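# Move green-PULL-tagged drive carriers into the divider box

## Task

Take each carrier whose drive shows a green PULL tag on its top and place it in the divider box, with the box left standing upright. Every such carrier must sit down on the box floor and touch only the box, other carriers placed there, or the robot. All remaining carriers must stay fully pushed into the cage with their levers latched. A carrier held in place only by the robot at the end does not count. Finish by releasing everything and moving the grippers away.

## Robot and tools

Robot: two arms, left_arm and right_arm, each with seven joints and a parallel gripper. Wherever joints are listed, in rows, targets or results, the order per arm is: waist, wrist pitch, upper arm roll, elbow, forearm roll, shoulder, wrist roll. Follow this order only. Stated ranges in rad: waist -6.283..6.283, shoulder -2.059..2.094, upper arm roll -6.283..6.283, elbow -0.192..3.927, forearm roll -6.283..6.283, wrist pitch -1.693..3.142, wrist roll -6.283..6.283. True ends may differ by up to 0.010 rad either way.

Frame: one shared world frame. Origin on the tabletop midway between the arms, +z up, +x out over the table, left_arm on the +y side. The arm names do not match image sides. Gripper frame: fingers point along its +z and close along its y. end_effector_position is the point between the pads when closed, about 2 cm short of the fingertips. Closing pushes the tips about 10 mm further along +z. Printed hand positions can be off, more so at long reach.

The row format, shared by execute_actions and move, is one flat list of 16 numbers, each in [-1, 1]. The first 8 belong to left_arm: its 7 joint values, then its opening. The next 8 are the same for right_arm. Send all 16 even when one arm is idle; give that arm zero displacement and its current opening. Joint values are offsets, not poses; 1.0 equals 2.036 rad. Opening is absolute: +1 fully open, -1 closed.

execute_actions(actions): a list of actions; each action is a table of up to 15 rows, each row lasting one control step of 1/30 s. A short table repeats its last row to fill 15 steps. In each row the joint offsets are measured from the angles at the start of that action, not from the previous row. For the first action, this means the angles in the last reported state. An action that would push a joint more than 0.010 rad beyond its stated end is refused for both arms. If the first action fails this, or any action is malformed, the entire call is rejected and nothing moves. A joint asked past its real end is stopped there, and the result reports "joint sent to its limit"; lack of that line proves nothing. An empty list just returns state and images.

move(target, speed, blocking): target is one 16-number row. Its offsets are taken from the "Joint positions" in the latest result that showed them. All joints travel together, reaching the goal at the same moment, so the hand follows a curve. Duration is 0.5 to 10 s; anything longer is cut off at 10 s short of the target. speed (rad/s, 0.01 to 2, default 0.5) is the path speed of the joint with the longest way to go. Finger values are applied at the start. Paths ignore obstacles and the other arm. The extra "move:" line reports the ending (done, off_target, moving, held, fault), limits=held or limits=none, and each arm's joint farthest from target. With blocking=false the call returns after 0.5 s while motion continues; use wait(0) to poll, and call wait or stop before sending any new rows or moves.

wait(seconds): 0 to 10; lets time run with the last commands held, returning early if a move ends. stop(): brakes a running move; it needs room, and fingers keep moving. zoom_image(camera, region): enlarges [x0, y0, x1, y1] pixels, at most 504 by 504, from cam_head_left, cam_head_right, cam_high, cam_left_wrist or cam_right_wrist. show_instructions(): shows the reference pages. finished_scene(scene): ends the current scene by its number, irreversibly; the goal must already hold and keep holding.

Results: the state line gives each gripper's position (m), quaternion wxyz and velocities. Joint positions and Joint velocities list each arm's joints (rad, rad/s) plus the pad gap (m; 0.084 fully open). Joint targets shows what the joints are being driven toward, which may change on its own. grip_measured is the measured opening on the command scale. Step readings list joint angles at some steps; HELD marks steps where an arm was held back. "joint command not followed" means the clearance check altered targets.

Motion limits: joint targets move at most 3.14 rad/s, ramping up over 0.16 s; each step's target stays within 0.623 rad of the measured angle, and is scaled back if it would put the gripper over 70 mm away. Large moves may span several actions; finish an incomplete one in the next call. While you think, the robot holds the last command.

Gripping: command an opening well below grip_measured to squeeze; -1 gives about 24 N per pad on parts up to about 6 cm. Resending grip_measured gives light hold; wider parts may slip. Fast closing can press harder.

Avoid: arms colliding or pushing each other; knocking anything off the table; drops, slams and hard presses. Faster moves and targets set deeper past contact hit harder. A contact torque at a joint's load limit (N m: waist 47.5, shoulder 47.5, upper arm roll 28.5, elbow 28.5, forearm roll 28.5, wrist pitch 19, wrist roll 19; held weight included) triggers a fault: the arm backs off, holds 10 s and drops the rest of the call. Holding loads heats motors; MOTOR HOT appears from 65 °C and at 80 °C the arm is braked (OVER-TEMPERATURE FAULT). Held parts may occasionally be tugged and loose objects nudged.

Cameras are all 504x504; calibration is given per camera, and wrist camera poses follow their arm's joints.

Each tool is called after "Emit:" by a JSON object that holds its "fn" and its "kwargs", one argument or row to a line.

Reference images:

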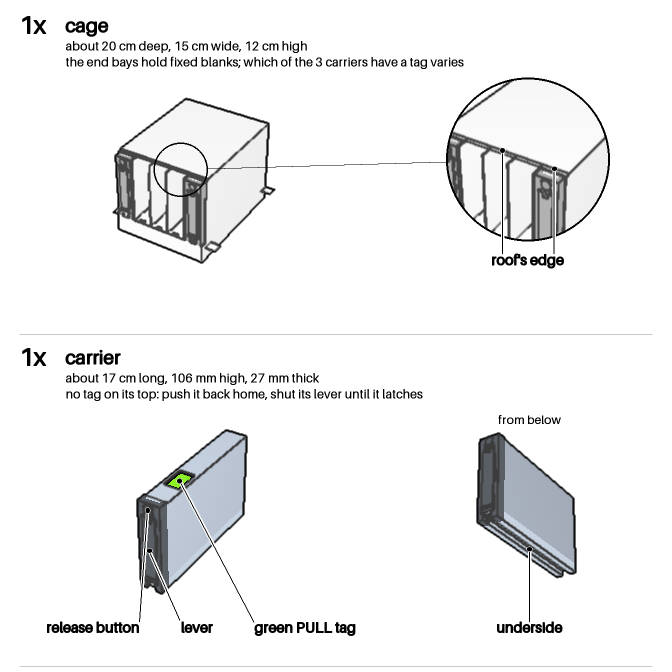

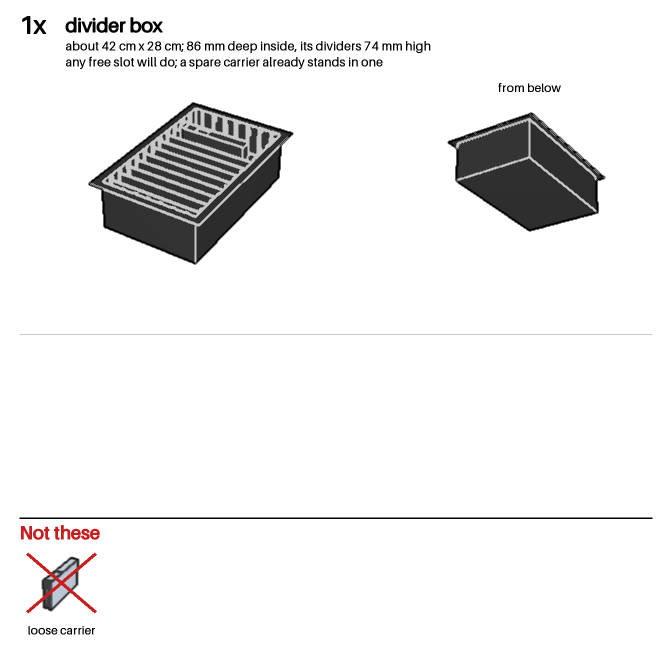

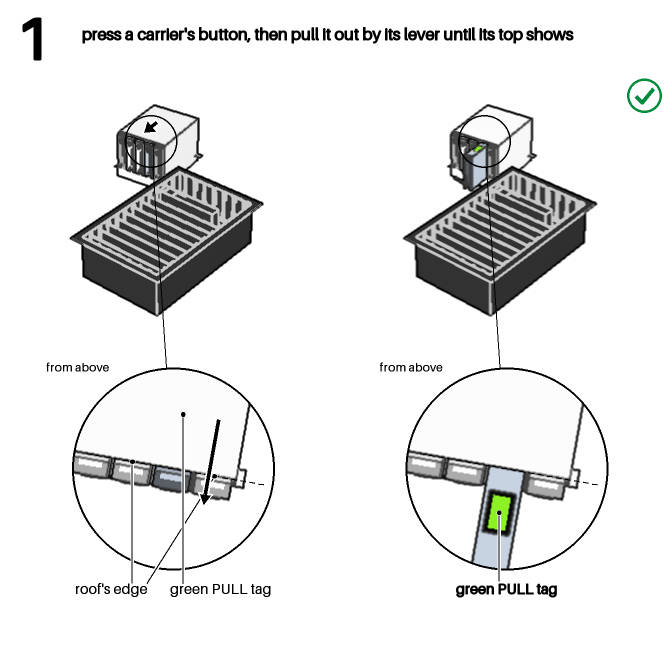

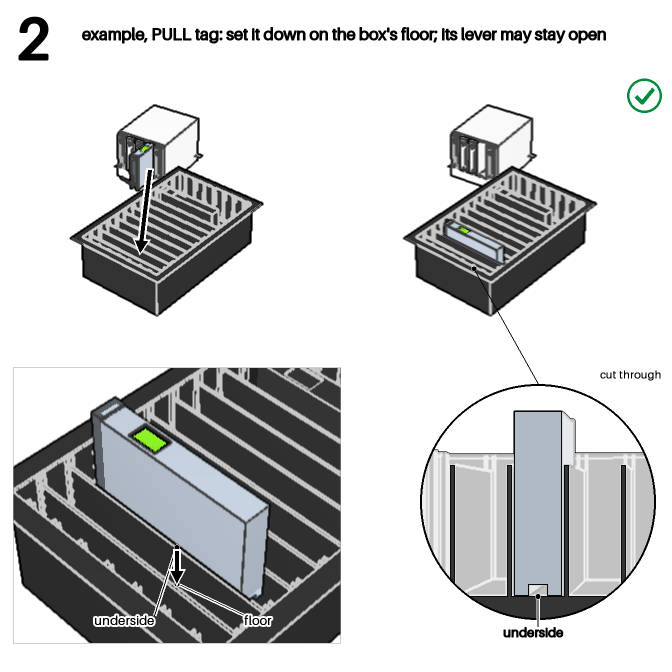

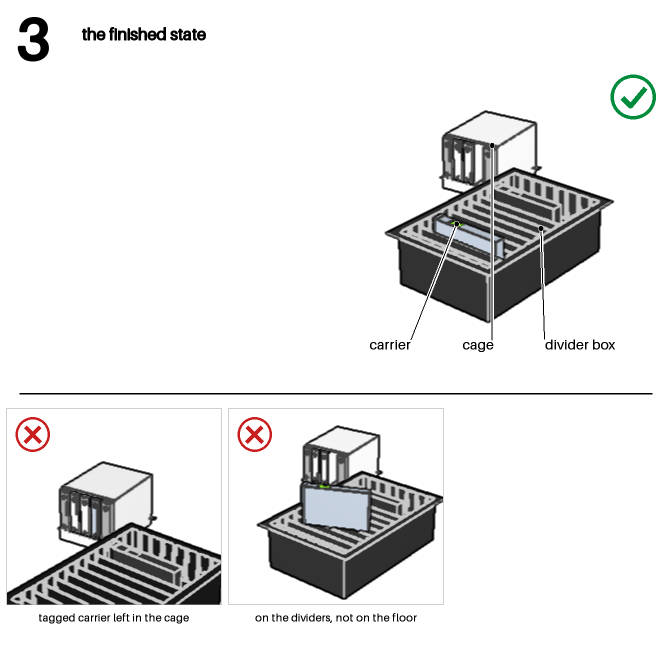

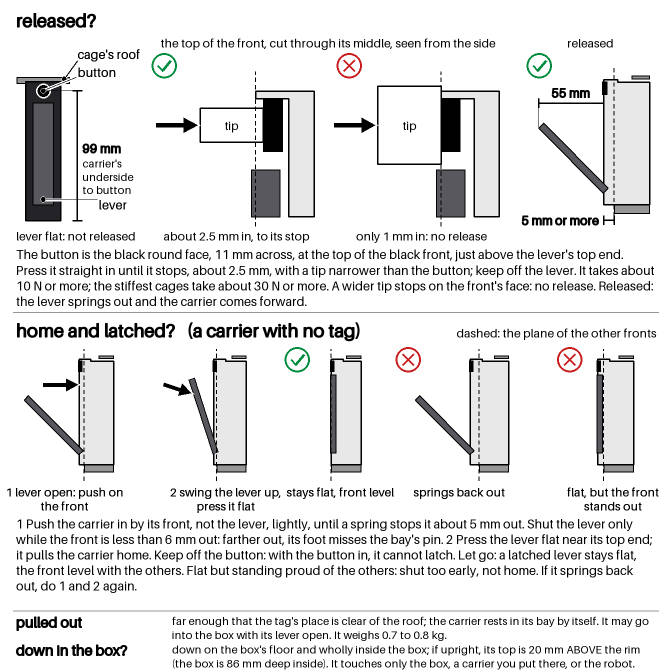

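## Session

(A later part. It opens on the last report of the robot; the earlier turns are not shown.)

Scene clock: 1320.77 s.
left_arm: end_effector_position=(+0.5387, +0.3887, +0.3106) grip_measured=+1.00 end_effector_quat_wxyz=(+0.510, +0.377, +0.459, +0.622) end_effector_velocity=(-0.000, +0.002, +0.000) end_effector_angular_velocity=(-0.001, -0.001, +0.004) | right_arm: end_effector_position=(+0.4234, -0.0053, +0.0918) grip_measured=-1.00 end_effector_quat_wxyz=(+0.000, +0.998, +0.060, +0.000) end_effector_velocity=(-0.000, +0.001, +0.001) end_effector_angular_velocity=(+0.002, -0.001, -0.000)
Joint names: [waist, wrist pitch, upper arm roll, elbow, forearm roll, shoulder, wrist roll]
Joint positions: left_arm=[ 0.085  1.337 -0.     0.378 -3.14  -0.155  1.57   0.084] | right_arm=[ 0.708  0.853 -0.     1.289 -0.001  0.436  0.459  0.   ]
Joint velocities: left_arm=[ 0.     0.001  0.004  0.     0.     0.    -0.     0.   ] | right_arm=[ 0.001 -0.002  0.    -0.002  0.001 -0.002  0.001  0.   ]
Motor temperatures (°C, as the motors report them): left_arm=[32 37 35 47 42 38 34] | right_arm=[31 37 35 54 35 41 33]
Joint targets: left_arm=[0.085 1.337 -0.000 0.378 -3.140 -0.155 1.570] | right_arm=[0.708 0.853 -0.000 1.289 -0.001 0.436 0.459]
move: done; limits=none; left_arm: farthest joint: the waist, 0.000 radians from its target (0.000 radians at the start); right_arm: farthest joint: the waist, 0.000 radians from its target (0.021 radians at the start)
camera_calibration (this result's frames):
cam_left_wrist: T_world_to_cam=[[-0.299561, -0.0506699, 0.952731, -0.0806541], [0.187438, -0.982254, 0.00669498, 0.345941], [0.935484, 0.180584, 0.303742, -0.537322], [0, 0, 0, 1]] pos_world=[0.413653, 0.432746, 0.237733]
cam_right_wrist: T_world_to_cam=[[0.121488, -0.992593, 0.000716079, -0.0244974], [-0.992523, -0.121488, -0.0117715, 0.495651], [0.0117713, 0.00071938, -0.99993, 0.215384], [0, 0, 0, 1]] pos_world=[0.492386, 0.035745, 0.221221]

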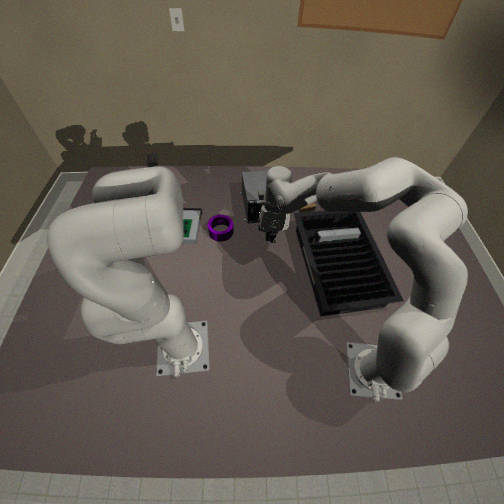

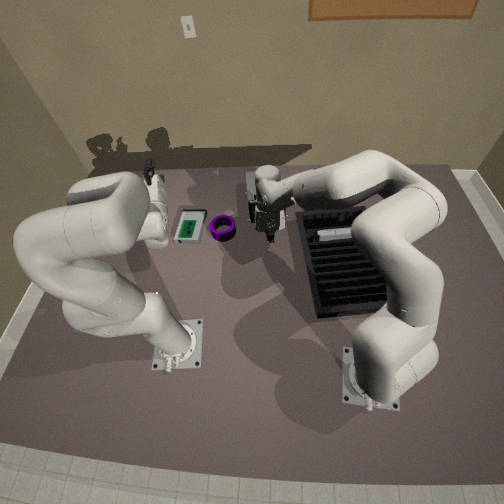

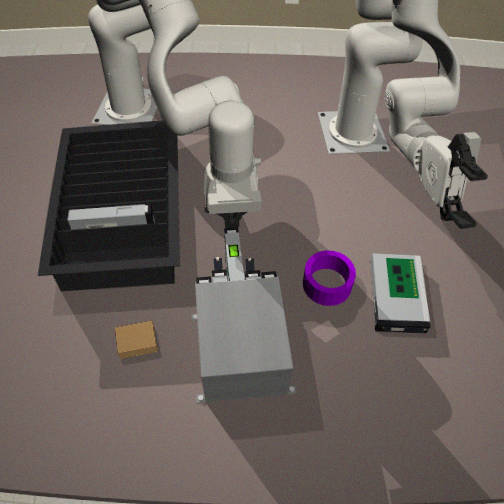

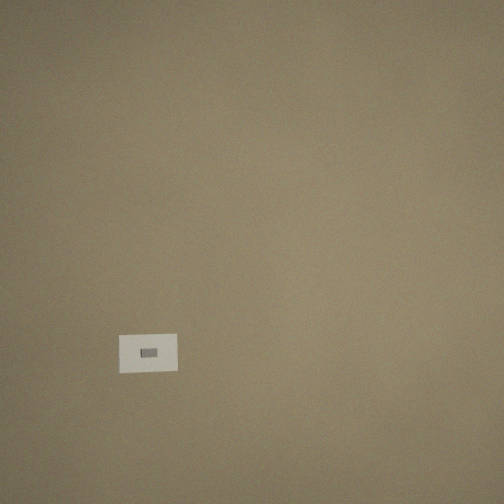

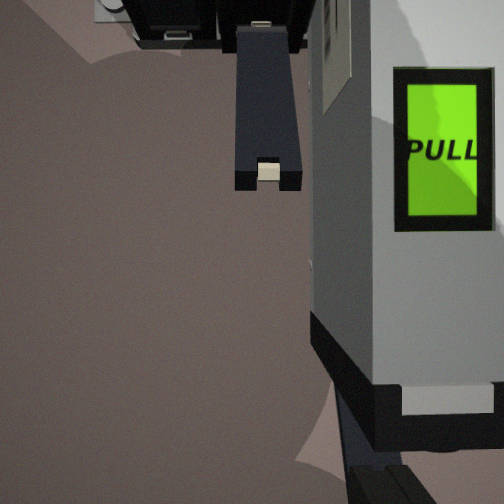

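Emit:
{"fn": "move", "kwargs": {
  "target": [0,0,0,0,0,0,0,1, -0.0011,0.0705,0,0.0341,0,-0.0364,-0.0012,-1],
  "speed": 0.3
}}

Emit:
{"fn": "move", "kwargs": {
  "target": [0,0,0,0,0,0,0,1, -0.0350,0.1053,0,0.2878,0,0.1825,-0.0350,-0.05],
  "speed": 0.6
}}

Scene clock: 1350.63 s.
left_arm: end_effector_position=(+0.5387, +0.3887, +0.3106) grip_measured=+1.00 end_effector_quat_wxyz=(+0.510, +0.377, +0.459, +0.622) end_effector_velocity=(-0.000, +0.000, -0.000) end_effector_angular_velocity=(-0.001, +0.000, -0.000) | right_arm: end_effector_position=(+0.4259, -0.0052, +0.1494) grip_measured=-1.00 end_effector_quat_wxyz=(+0.001, +0.998, +0.060, -0.000) end_effector_velocity=(+0.001, +0.000, +0.003) end_effector_angular_velocity=(+0.003, -0.004, -0.002)
Joint names: [waist, wrist pitch, upper arm roll, elbow, forearm roll, shoulder, wrist roll]
Joint positions: left_arm=[ 0.085  1.337 -0.     0.378 -3.14  -0.155  1.57   0.084] | right_arm=[ 0.706  0.996  0.     1.358 -0.001  0.363  0.457  0.   ]
Joint velocities: left_arm=[-0.     0.     0.    -0.    -0.     0.    -0.001  0.   ] | right_arm=[-0.001  0.002 -0.     0.004  0.    -0.003  0.001  0.   ]
Motor temperatures (°C, as the motors report them): left_arm=[32 37 35 47 42 38 34] | right_arm=[31 37 35 55 35 42 33]
Joint targets: left_arm=[0.085 1.337 -0.000 0.378 -3.140 -0.155 1.570] | right_arm=[0.706 0.996 -0.000 1.358 -0.001 0.362 0.457]
move: done; limits=none; left_arm: farthest joint: the waist, 0.000 radians from its target (0.000 radians at the start); right_arm: farthest joint: the shoulder, 0.001 radians from its target (0.074 radians at the start)
camera_calibration (this result's frames):
cam_left_wrist: T_world_to_cam=[[-0.299561, -0.0506698, 0.952731, -0.0806541], [0.187438, -0.982254, 0.00669508, 0.34594], [0.935484, 0.180584, 0.303742, -0.537322], [0, 0, 0, 1]] pos_world=[0.413653, 0.432746, 0.237733]
cam_right_wrist: T_world_to_cam=[[0.121595, -0.992579, 0.00102781, -0.0248386], [-0.992515, -0.121599, -0.0113288, 0.498705], [0.0113697, 0.000357415, -0.999935, 0.273084], [0, 0, 0, 1]] pos_world=[0.494888, 0.0358902, 0.278742]

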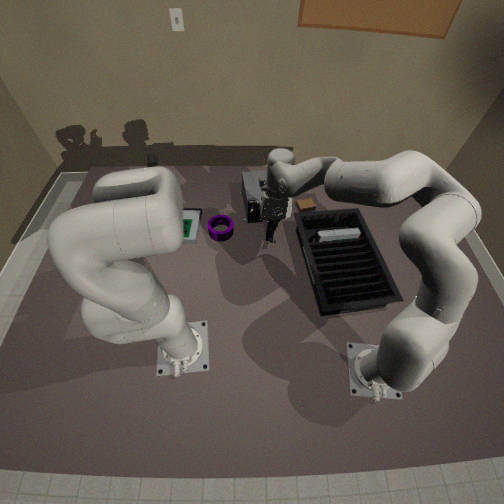

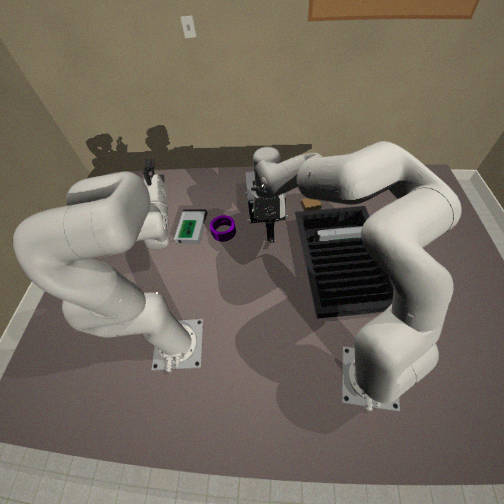

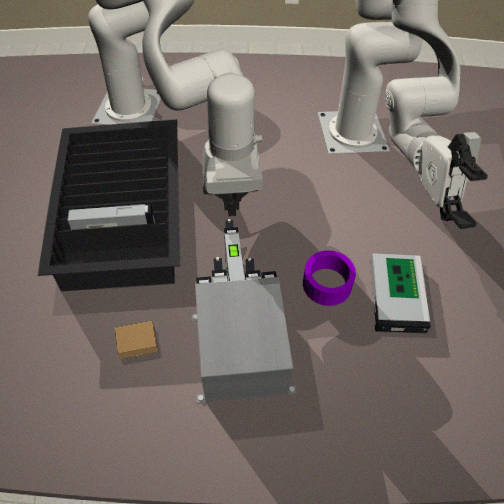

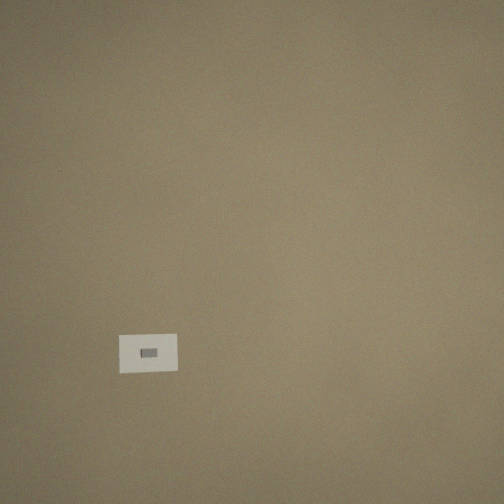

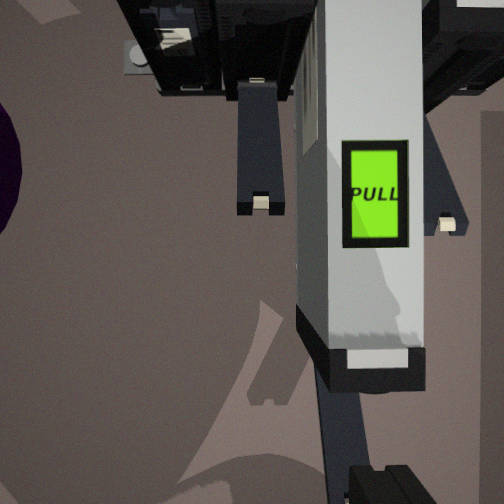

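Scene clock: 1352.27 s.
left_arm: end_effector_position=(+0.5387, +0.3887, +0.3106) grip_measured=+1.00 end_effector_quat_wxyz=(+0.510, +0.377, +0.459, +0.622) end_effector_velocity=(-0.000, +0.000, -0.001) end_effector_angular_velocity=(-0.000, +0.001, +0.001) | right_arm: end_effector_position=(+0.5342, +0.0093, +0.1494) grip_measured=-0.06 end_effector_quat_wxyz=(+0.001, +0.998, +0.060, -0.000) end_effector_velocity=(+0.001, +0.000, -0.000) end_effector_angular_velocity=(-0.001, -0.001, -0.000)
Joint names: [waist, wrist pitch, upper arm roll, elbow, forearm roll, shoulder, wrist roll]
Joint positions: left_arm=[ 0.085  1.337 -0.     0.378 -3.14  -0.155  1.57   0.084] | right_arm=[ 0.635  1.21   0.     1.943 -0.001  0.734  0.385  0.041]
Joint velocities: left_arm=[ 0.001 -0.001  0.    -0.001 -0.     0.     0.     0.   ] | right_arm=[ 0.     0.001 -0.     0.004 -0.001  0.003  0.    -0.   ]
Motor temperatures (°C, as the motors report them): left_arm=[32 37 35 47 42 38 34] | right_arm=[31 37 35 56 35 42 33]
Joint targets: left_arm=[0.085 1.337 -0.000 0.378 -3.140 -0.155 1.570] | right_arm=[0.635 1.210 0.000 1.944 -0.001 0.734 0.385]
move: done; limits=none; left_arm: farthest joint: the waist, 0.000 radians from its target (0.000 radians at the start); right_arm: farthest joint: the shoulder, 0.001 radians from its target (0.372 radians at the start)
camera_calibration (this result's frames):
cam_left_wrist: T_world_to_cam=[[-0.299561, -0.0506699, 0.952731, -0.0806541], [0.187439, -0.982254, 0.00669507, 0.34594], [0.935484, 0.180584, 0.303742, -0.537322], [0, 0, 0, 1]] pos_world=[0.413653, 0.432746, 0.237733]
cam_right_wrist: T_world_to_cam=[[0.121473, -0.992594, 0.0010674, -0.0235091], [-0.99253, -0.121477, -0.0113099, 0.608046], [0.0113558, 0.00031441, -0.999935, 0.271834], [0, 0, 0, 1]] pos_world=[0.603272, 0.050443, 0.278718]

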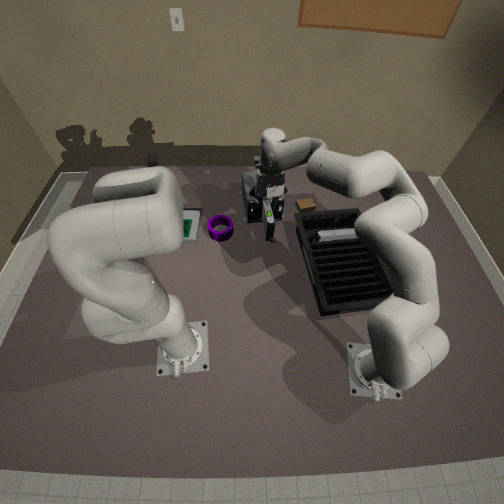

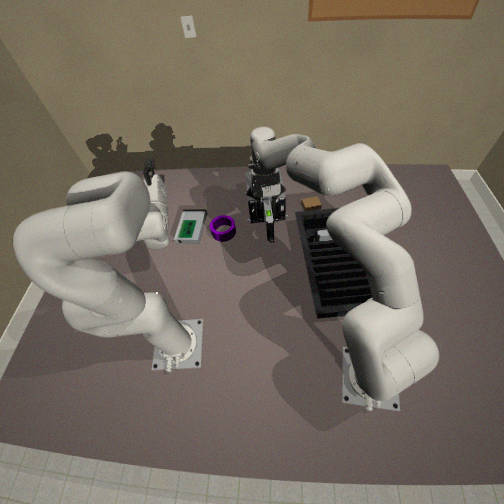

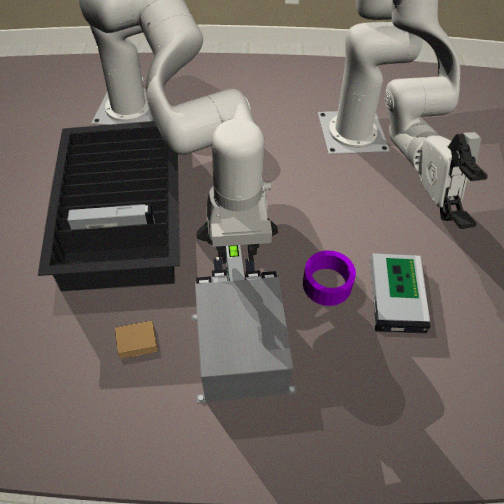

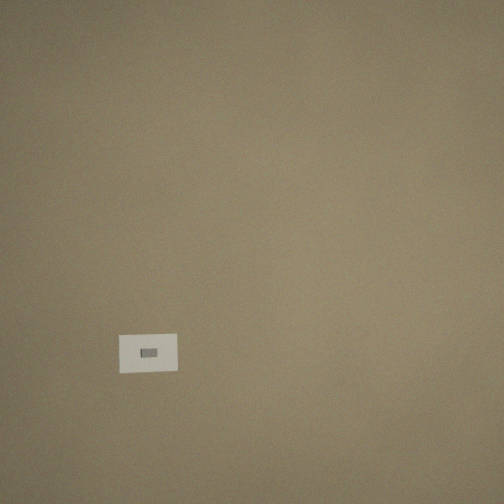

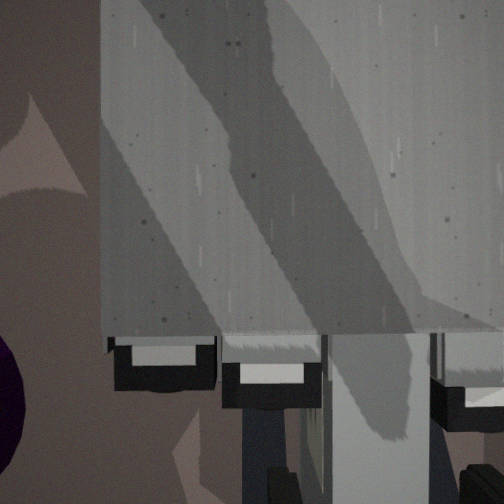

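Emit:
{"fn": "move", "kwargs": {
  "target": [0,0,0,0,0,0,0,1, 0.0006,-0.0511,0,-0.0386,0,0.0120,0.001,-0.05],
  "speed": 0.2
}}

Emit:
{"fn": "move", "kwargs": {
  "target": [0,0,0,0,0,0,0,1, 0,0,0,0,0,0,0,-0.8],
  "speed": 0.2
}}

Scene clock: 1359.50 s.
left_arm: end_effector_position=(+0.5387, +0.3887, +0.3106) grip_measured=+1.00 end_effector_quat_wxyz=(+0.510, +0.377, +0.459, +0.622) end_effector_velocity=(+0.000, -0.000, +0.001) end_effector_angular_velocity=(+0.001, -0.003, -0.001) | right_arm: end_effector_position=(+0.5320, +0.0090, +0.1084) grip_measured=-0.06 end_effector_quat_wxyz=(+0.000, +0.998, +0.060, +0.000) end_effector_velocity=(-0.002, -0.001, -0.004) end_effector_angular_velocity=(-0.005, +0.006, +0.001)
Joint names: [waist, wrist pitch, upper arm roll, elbow, forearm roll, shoulder, wrist roll]
Joint positions: left_arm=[ 0.085  1.337 -0.     0.378 -3.14  -0.155  1.57   0.084] | right_arm=[ 0.636  1.107  0.     1.865 -0.001  0.758  0.387  0.041]
Joint velocities: left_arm=[-0.     0.002 -0.001  0.    -0.    -0.    -0.     0.   ] | right_arm=[-0.     0.     0.    -0.004 -0.002  0.003 -0.     0.   ]
Motor temperatures (°C, as the motors report them): left_arm=[32 37 35 47 42 38 34] | right_arm=[31 37 35 57 35 42 33]
Joint targets: left_arm=[0.085 1.337 -0.000 0.378 -3.140 -0.155 1.570] | right_arm=[0.636 1.106 0.000 1.865 -0.001 0.758 0.387]
move: done; limits=none; left_arm: farthest joint: the waist, 0.000 radians from its target (0.000 radians at the start); right_arm: farthest joint: the elbow, 0.001 radians from its target (0.079 radians at the start)
camera_calibration (this result's frames):
cam_left_wrist: T_world_to_cam=[[-0.299561, -0.0506699, 0.952731, -0.0806541], [0.187439, -0.982254, 0.00669509, 0.34594], [0.935484, 0.180584, 0.303742, -0.537322], [0, 0, 0, 1]] pos_world=[0.413653, 0.432746, 0.237733]
cam_right_wrist: T_world_to_cam=[[0.120753, -0.992682, 0.000491846, -0.0230451], [-0.992603, -0.120749, -0.012622, 0.605522], [0.0125891, 0.00103594, -0.99992, 0.230259], [0, 0, 0, 1]] pos_world=[0.600927, 0.0500015, 0.237895]

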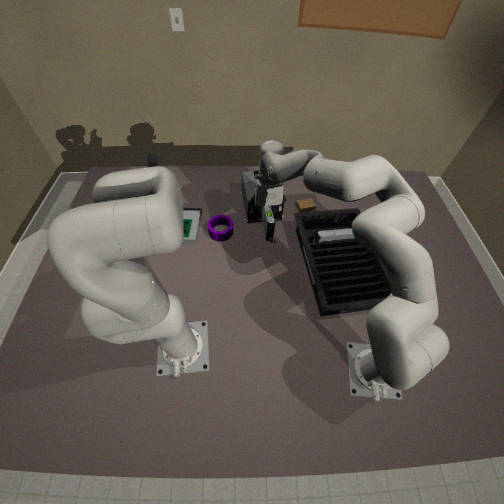

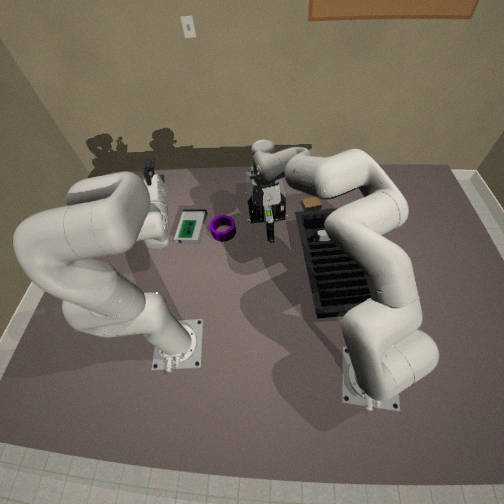

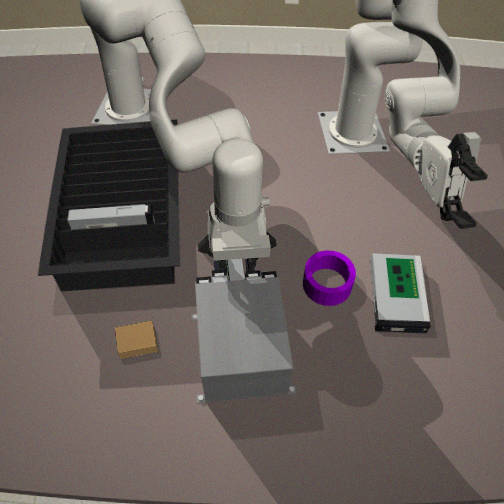

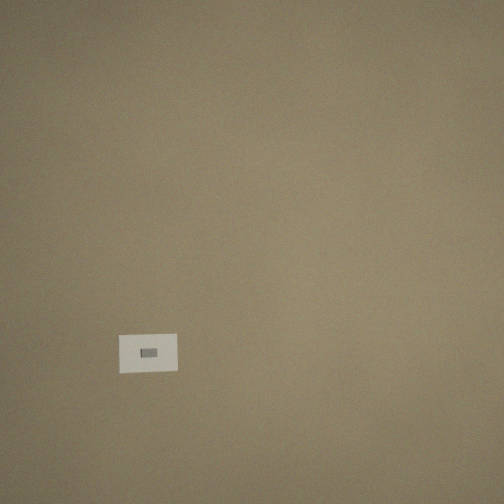

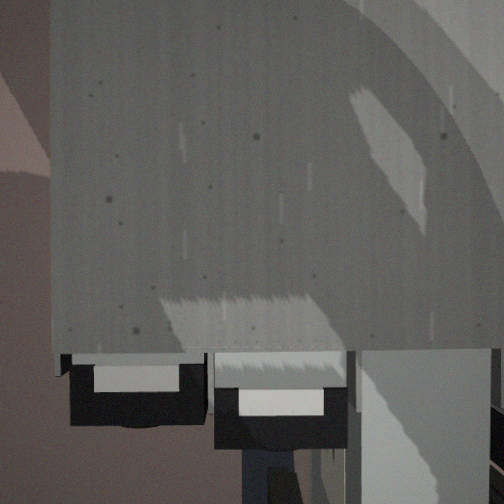

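Scene clock: 1360.00 s.
left_arm: end_effector_position=(+0.5387, +0.3887, +0.3106) grip_measured=+1.00 end_effector_quat_wxyz=(+0.510, +0.377, +0.459, +0.622) end_effector_velocity=(+0.000, -0.000, -0.000) end_effector_angular_velocity=(-0.001, -0.000, -0.001) | right_arm: end_effector_position=(+0.5329, +0.0067, +0.1084) grip_measured=-0.39 end_effector_quat_wxyz=(+0.001, +0.998, +0.058, +0.000) end_effector_velocity=(-0.001, +0.002, -0.000) end_effector_angular_velocity=(+0.000, -0.001, +0.005)
Joint names: [waist, wrist pitch, upper arm roll, elbow, forearm roll, shoulder, wrist roll]
Joint positions: left_arm=[ 0.085  1.337 -0.     0.378 -3.14  -0.155  1.57   0.084] | right_arm=[ 0.634  1.108 -0.002  1.865 -0.002  0.758  0.388  0.027]
Joint velocities: left_arm=[-0.001  0.    -0.    -0.    -0.    -0.    -0.001  0.   ] | right_arm=[ 0.003 -0.002  0.001 -0.001 -0.001 -0.    -0.001  0.   ]
Motor temperatures (°C, as the motors report them): left_arm=[32 37 35 47 42 38 34] | right_arm=[31 37 35 57 35 42 33]
Joint targets: left_arm=[0.085 1.337 -0.000 0.378 -3.140 -0.155 1.570] | right_arm=[0.636 1.107 0.000 1.865 -0.001 0.758 0.387]
move: done; limits=none; left_arm: farthest joint: the waist, 0.000 radians from its target (0.000 radians at the start); right_arm: farthest joint: the waist, 0.002 radians from its target (0.000 radians at the start)
camera_calibration (this result's frames):
cam_left_wrist: T_world_to_cam=[[-0.299561, -0.0506699, 0.952731, -0.0806541], [0.187439, -0.982254, 0.0066951, 0.34594], [0.935484, 0.180584, 0.303742, -0.537322], [0, 0, 0, 1]] pos_world=[0.413653, 0.432746, 0.237733]
cam_right_wrist: T_world_to_cam=[[0.117822, -0.993031, 0.00282768, -0.0241054], [-0.992955, -0.117848, -0.0123226, 0.606228], [0.01257, -0.00135588, -0.99992, 0.230255], [0, 0, 0, 1]] pos_world=[0.601903, 0.0478178, 0.237775]

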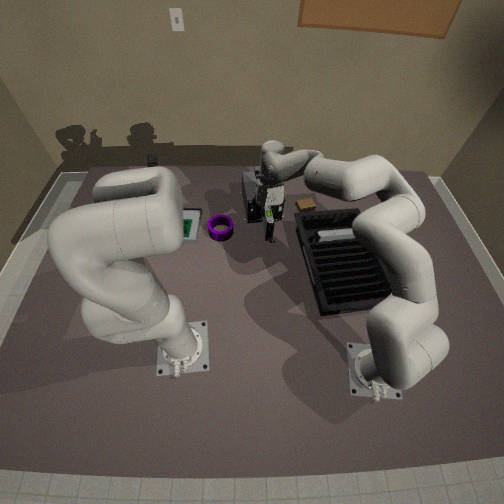

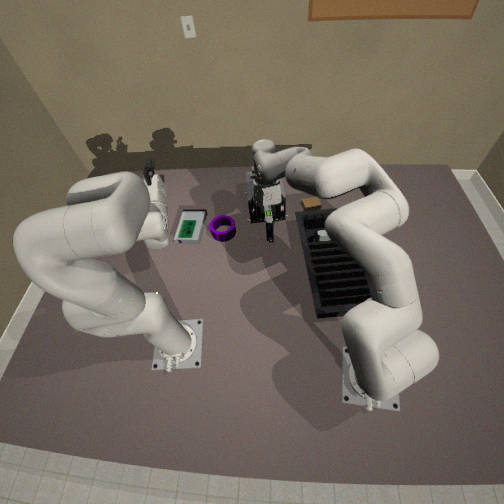

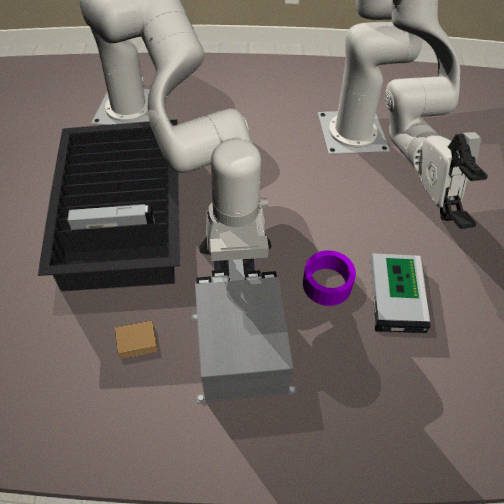

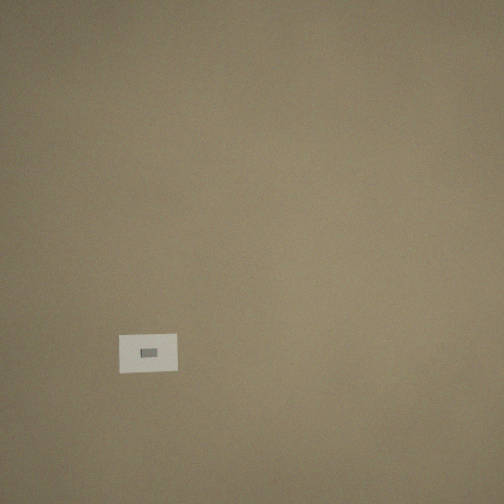

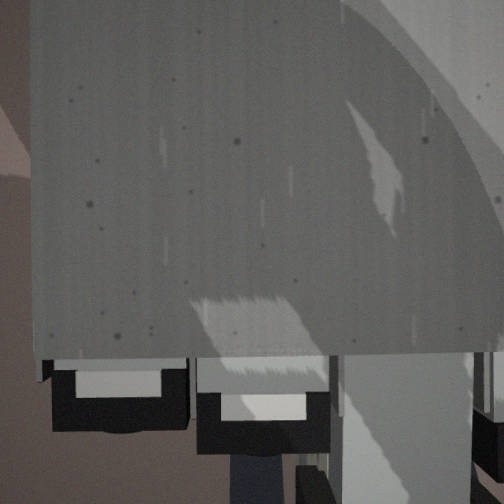

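Emit:
{"fn": "move", "kwargs": {
  "target": [0,0,0,0,0,0,0,1, 0.0072,-0.0315,0,-0.0769,0,-0.0454,0.0072,-1],
  "speed": 0.15
}}

Emit:
{"fn": "move", "kwargs": {
  "target": [0,0,0,0,0,0,0,1, 0.0078,-0.0263,0,-0.0667,0,-0.0404,0.0078,-1],
  "speed": 0.15
}}

Scene clock: 1367.40 s.
left_arm: end_effector_position=(+0.5387, +0.3887, +0.3106) grip_measured=+1.00 end_effector_quat_wxyz=(+0.510, +0.377, +0.459, +0.622) end_effector_velocity=(-0.000, -0.001, -0.001) end_effector_angular_velocity=(-0.000, +0.001, -0.001) | right_arm: end_effector_position=(+0.5086, +0.0046, +0.1091) grip_measured=-0.39 end_effector_quat_wxyz=(+0.000, +0.998, +0.059, +0.002) end_effector_velocity=(+0.000, -0.001, -0.000) end_effector_angular_velocity=(+0.000, -0.000, -0.001)
Joint names: [waist, wrist pitch, upper arm roll, elbow, forearm roll, shoulder, wrist roll]
Joint positions: left_arm=[ 0.085  1.337 -0.     0.378 -3.14  -0.155  1.57   0.084] | right_arm=[ 0.649  1.041 -0.002  1.709 -0.002  0.665  0.402  0.027]
Joint velocities: left_arm=[ 0.    -0.    -0.001 -0.001  0.     0.    -0.     0.   ] | right_arm=[-0.001 -0.002 -0.    -0.003  0.    -0.001  0.    -0.   ]
Motor temperatures (°C, as the motors report them): left_arm=[32 37 35 47 42 38 34] | right_arm=[31 38 36 58 35 43 33]
Joint targets: left_arm=[0.085 1.337 -0.000 0.378 -3.140 -0.155 1.570] | right_arm=[0.649 1.044 -0.002 1.708 -0.002 0.665 0.402]
move: done; limits=none; left_arm: farthest joint: the waist, 0.000 radians from its target (0.000 radians at the start); right_arm: farthest joint: the wrist pitch, 0.003 radians from its target (0.063 radians at the start)
camera_calibration (this result's frames):
cam_left_wrist: T_world_to_cam=[[-0.299561, -0.0506697, 0.952731, -0.0806542], [0.187439, -0.982254, 0.00669528, 0.34594], [0.935484, 0.180584, 0.303742, -0.537322], [0, 0, 0, 1]] pos_world=[0.413653, 0.432746, 0.237733]
cam_right_wrist: T_world_to_cam=[[0.118583, -0.992944, 0.000403098, -0.0234559], [-0.992813, -0.118574, -0.0162063, 0.582231], [0.0161397, 0.00152159, -0.999869, 0.229462], [0, 0, 0, 1]] pos_world=[0.577124, 0.045398, 0.238877]

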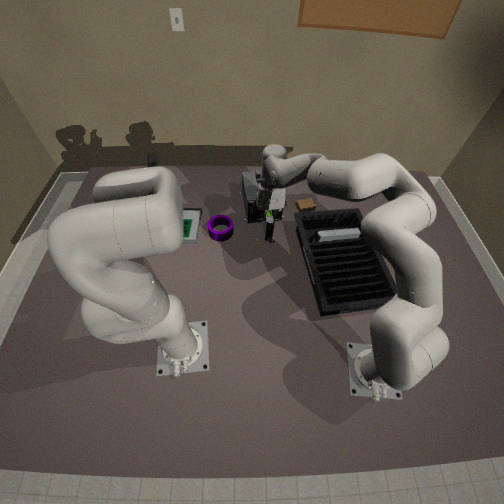

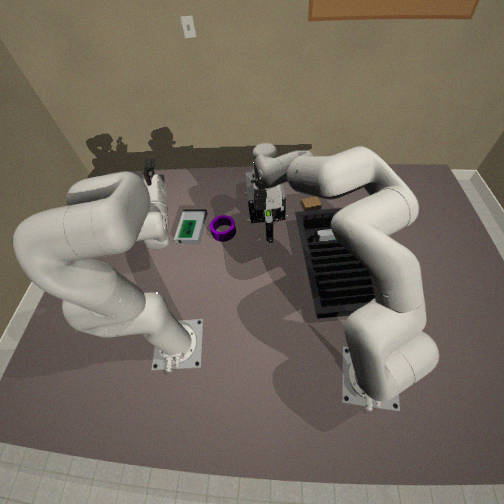

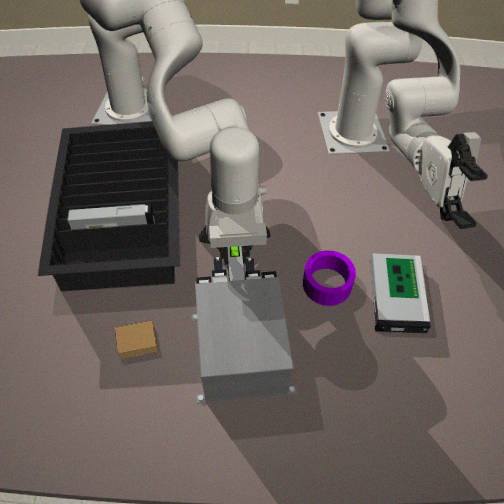

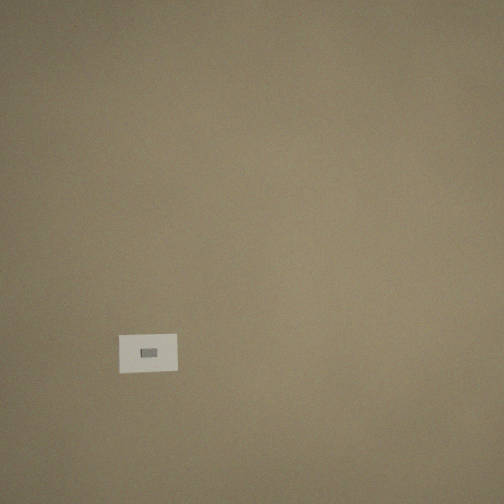

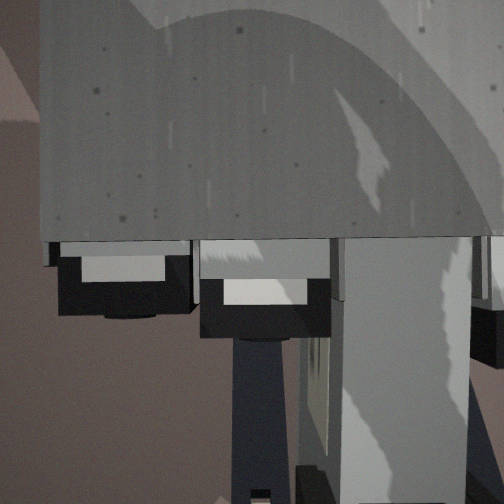

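Scene clock: 1368.80 s.
left_arm: end_effector_position=(+0.5387, +0.3887, +0.3106) grip_measured=+1.00 end_effector_quat_wxyz=(+0.510, +0.377, +0.459, +0.622) end_effector_velocity=(+0.000, +0.000, +0.000) end_effector_angular_velocity=(-0.000, -0.000, +0.000) | right_arm: end_effector_position=(+0.4839, +0.0020, +0.1090) grip_measured=-0.39 end_effector_quat_wxyz=(-0.000, +0.998, +0.059, +0.003) end_effector_velocity=(+0.000, -0.001, -0.000) end_effector_angular_velocity=(-0.002, -0.001, -0.001)
Joint names: [waist, wrist pitch, upper arm roll, elbow, forearm roll, shoulder, wrist roll]
Joint positions: left_arm=[ 0.085  1.337 -0.     0.378 -3.14  -0.155  1.57   0.084] | right_arm=[ 0.665  0.986 -0.001  1.574 -0.001  0.583  0.418  0.027]
Joint velocities: left_arm=[ 0. -0.  0.  0. -0. -0. -0.  0.] | right_arm=[-0.    -0.001 -0.001 -0.003 -0.002 -0.002  0.001 -0.   ]
Motor temperatures (°C, as the motors report them): left_arm=[32 37 35 47 42 38 34] | right_arm=[31 38 36 57 35 43 33]
Joint targets: left_arm=[0.085 1.337 -0.000 0.378 -3.140 -0.155 1.570] | right_arm=[0.665 0.987 -0.002 1.574 -0.002 0.582 0.418]
move: done; limits=none; left_arm: farthest joint: the waist, 0.000 radians from its target (0.000 radians at the start); right_arm: farthest joint: the wrist pitch, 0.002 radians from its target (0.053 radians at the start)
camera_calibration (this result's frames):
cam_left_wrist: T_world_to_cam=[[-0.299561, -0.0506698, 0.952731, -0.0806541], [0.187439, -0.982253, 0.00669529, 0.34594], [0.935484, 0.180584, 0.303742, -0.537322], [0, 0, 0, 1]] pos_world=[0.413653, 0.432746, 0.237733]
cam_right_wrist: T_world_to_cam=[[0.118851, -0.992912, -0.000655499, -0.0231889], [-0.992759, -0.118821, -0.0176204, 0.557569], [0.0174176, 0.00274495, -0.999845, 0.22909], [0, 0, 0, 1]] pos_world=[0.552298, 0.0425975, 0.238863]

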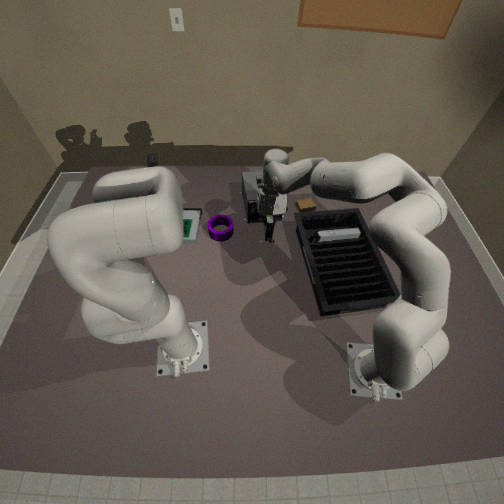

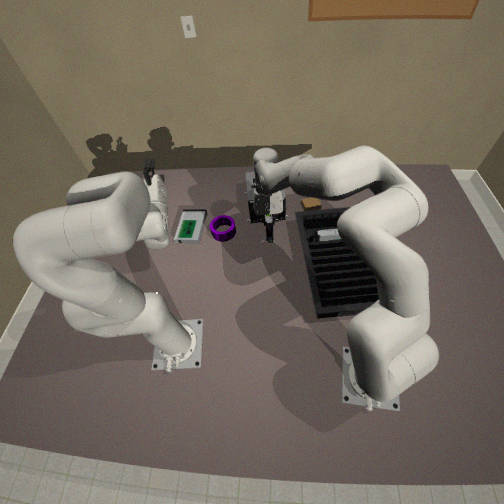

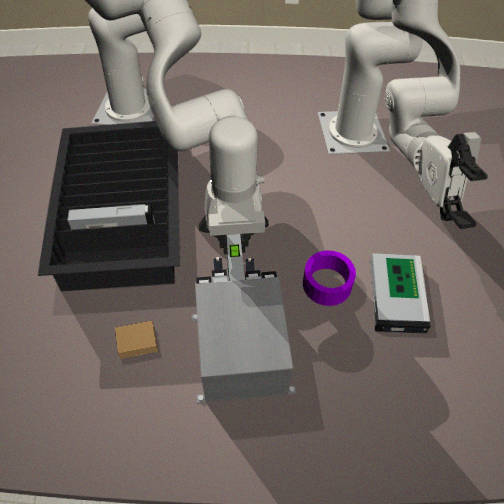

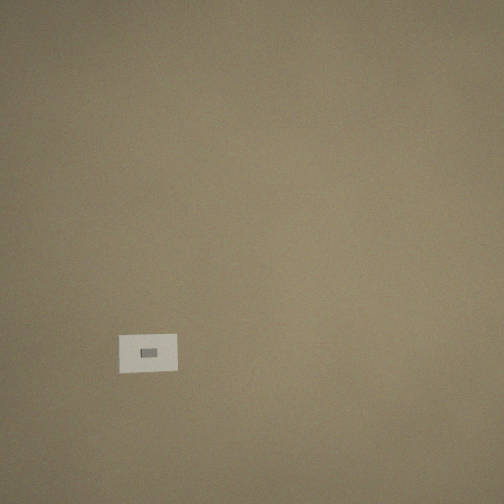

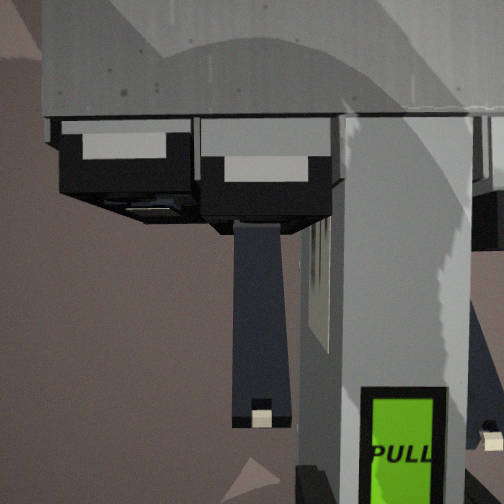

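Emit:
{"fn": "zoom_image", "kwargs": {
  "camera": "cam_high",
  "region": [185, 190, 295, 300]
}}

Emit:
{"fn": "zoom_image", "kwargs": {
  "camera": "cam_head_left",
  "region": [235, 170, 305, 250]
}}

Region (185, 190, 295, 300) of cam_high's 504x504 image, scaled by 4.582, with more detail than that image has.

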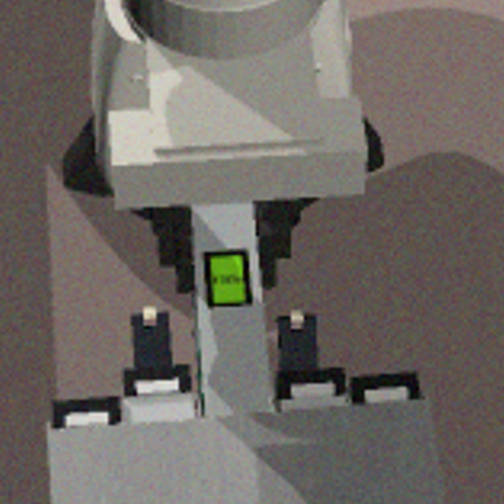

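Region (235, 170, 305, 250) of cam_head_left's 504x504 image, scaled by 6.300, with more detail than that image has; it fills the left 441 columns of this view, and the rest is white.

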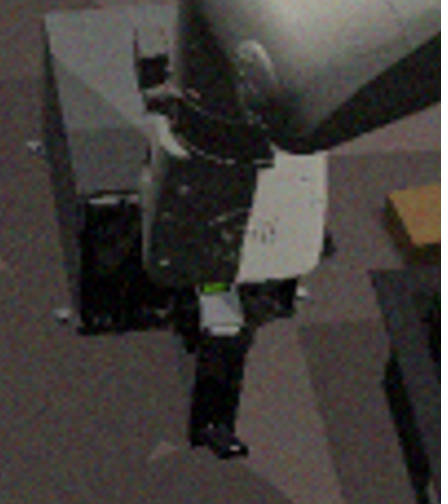

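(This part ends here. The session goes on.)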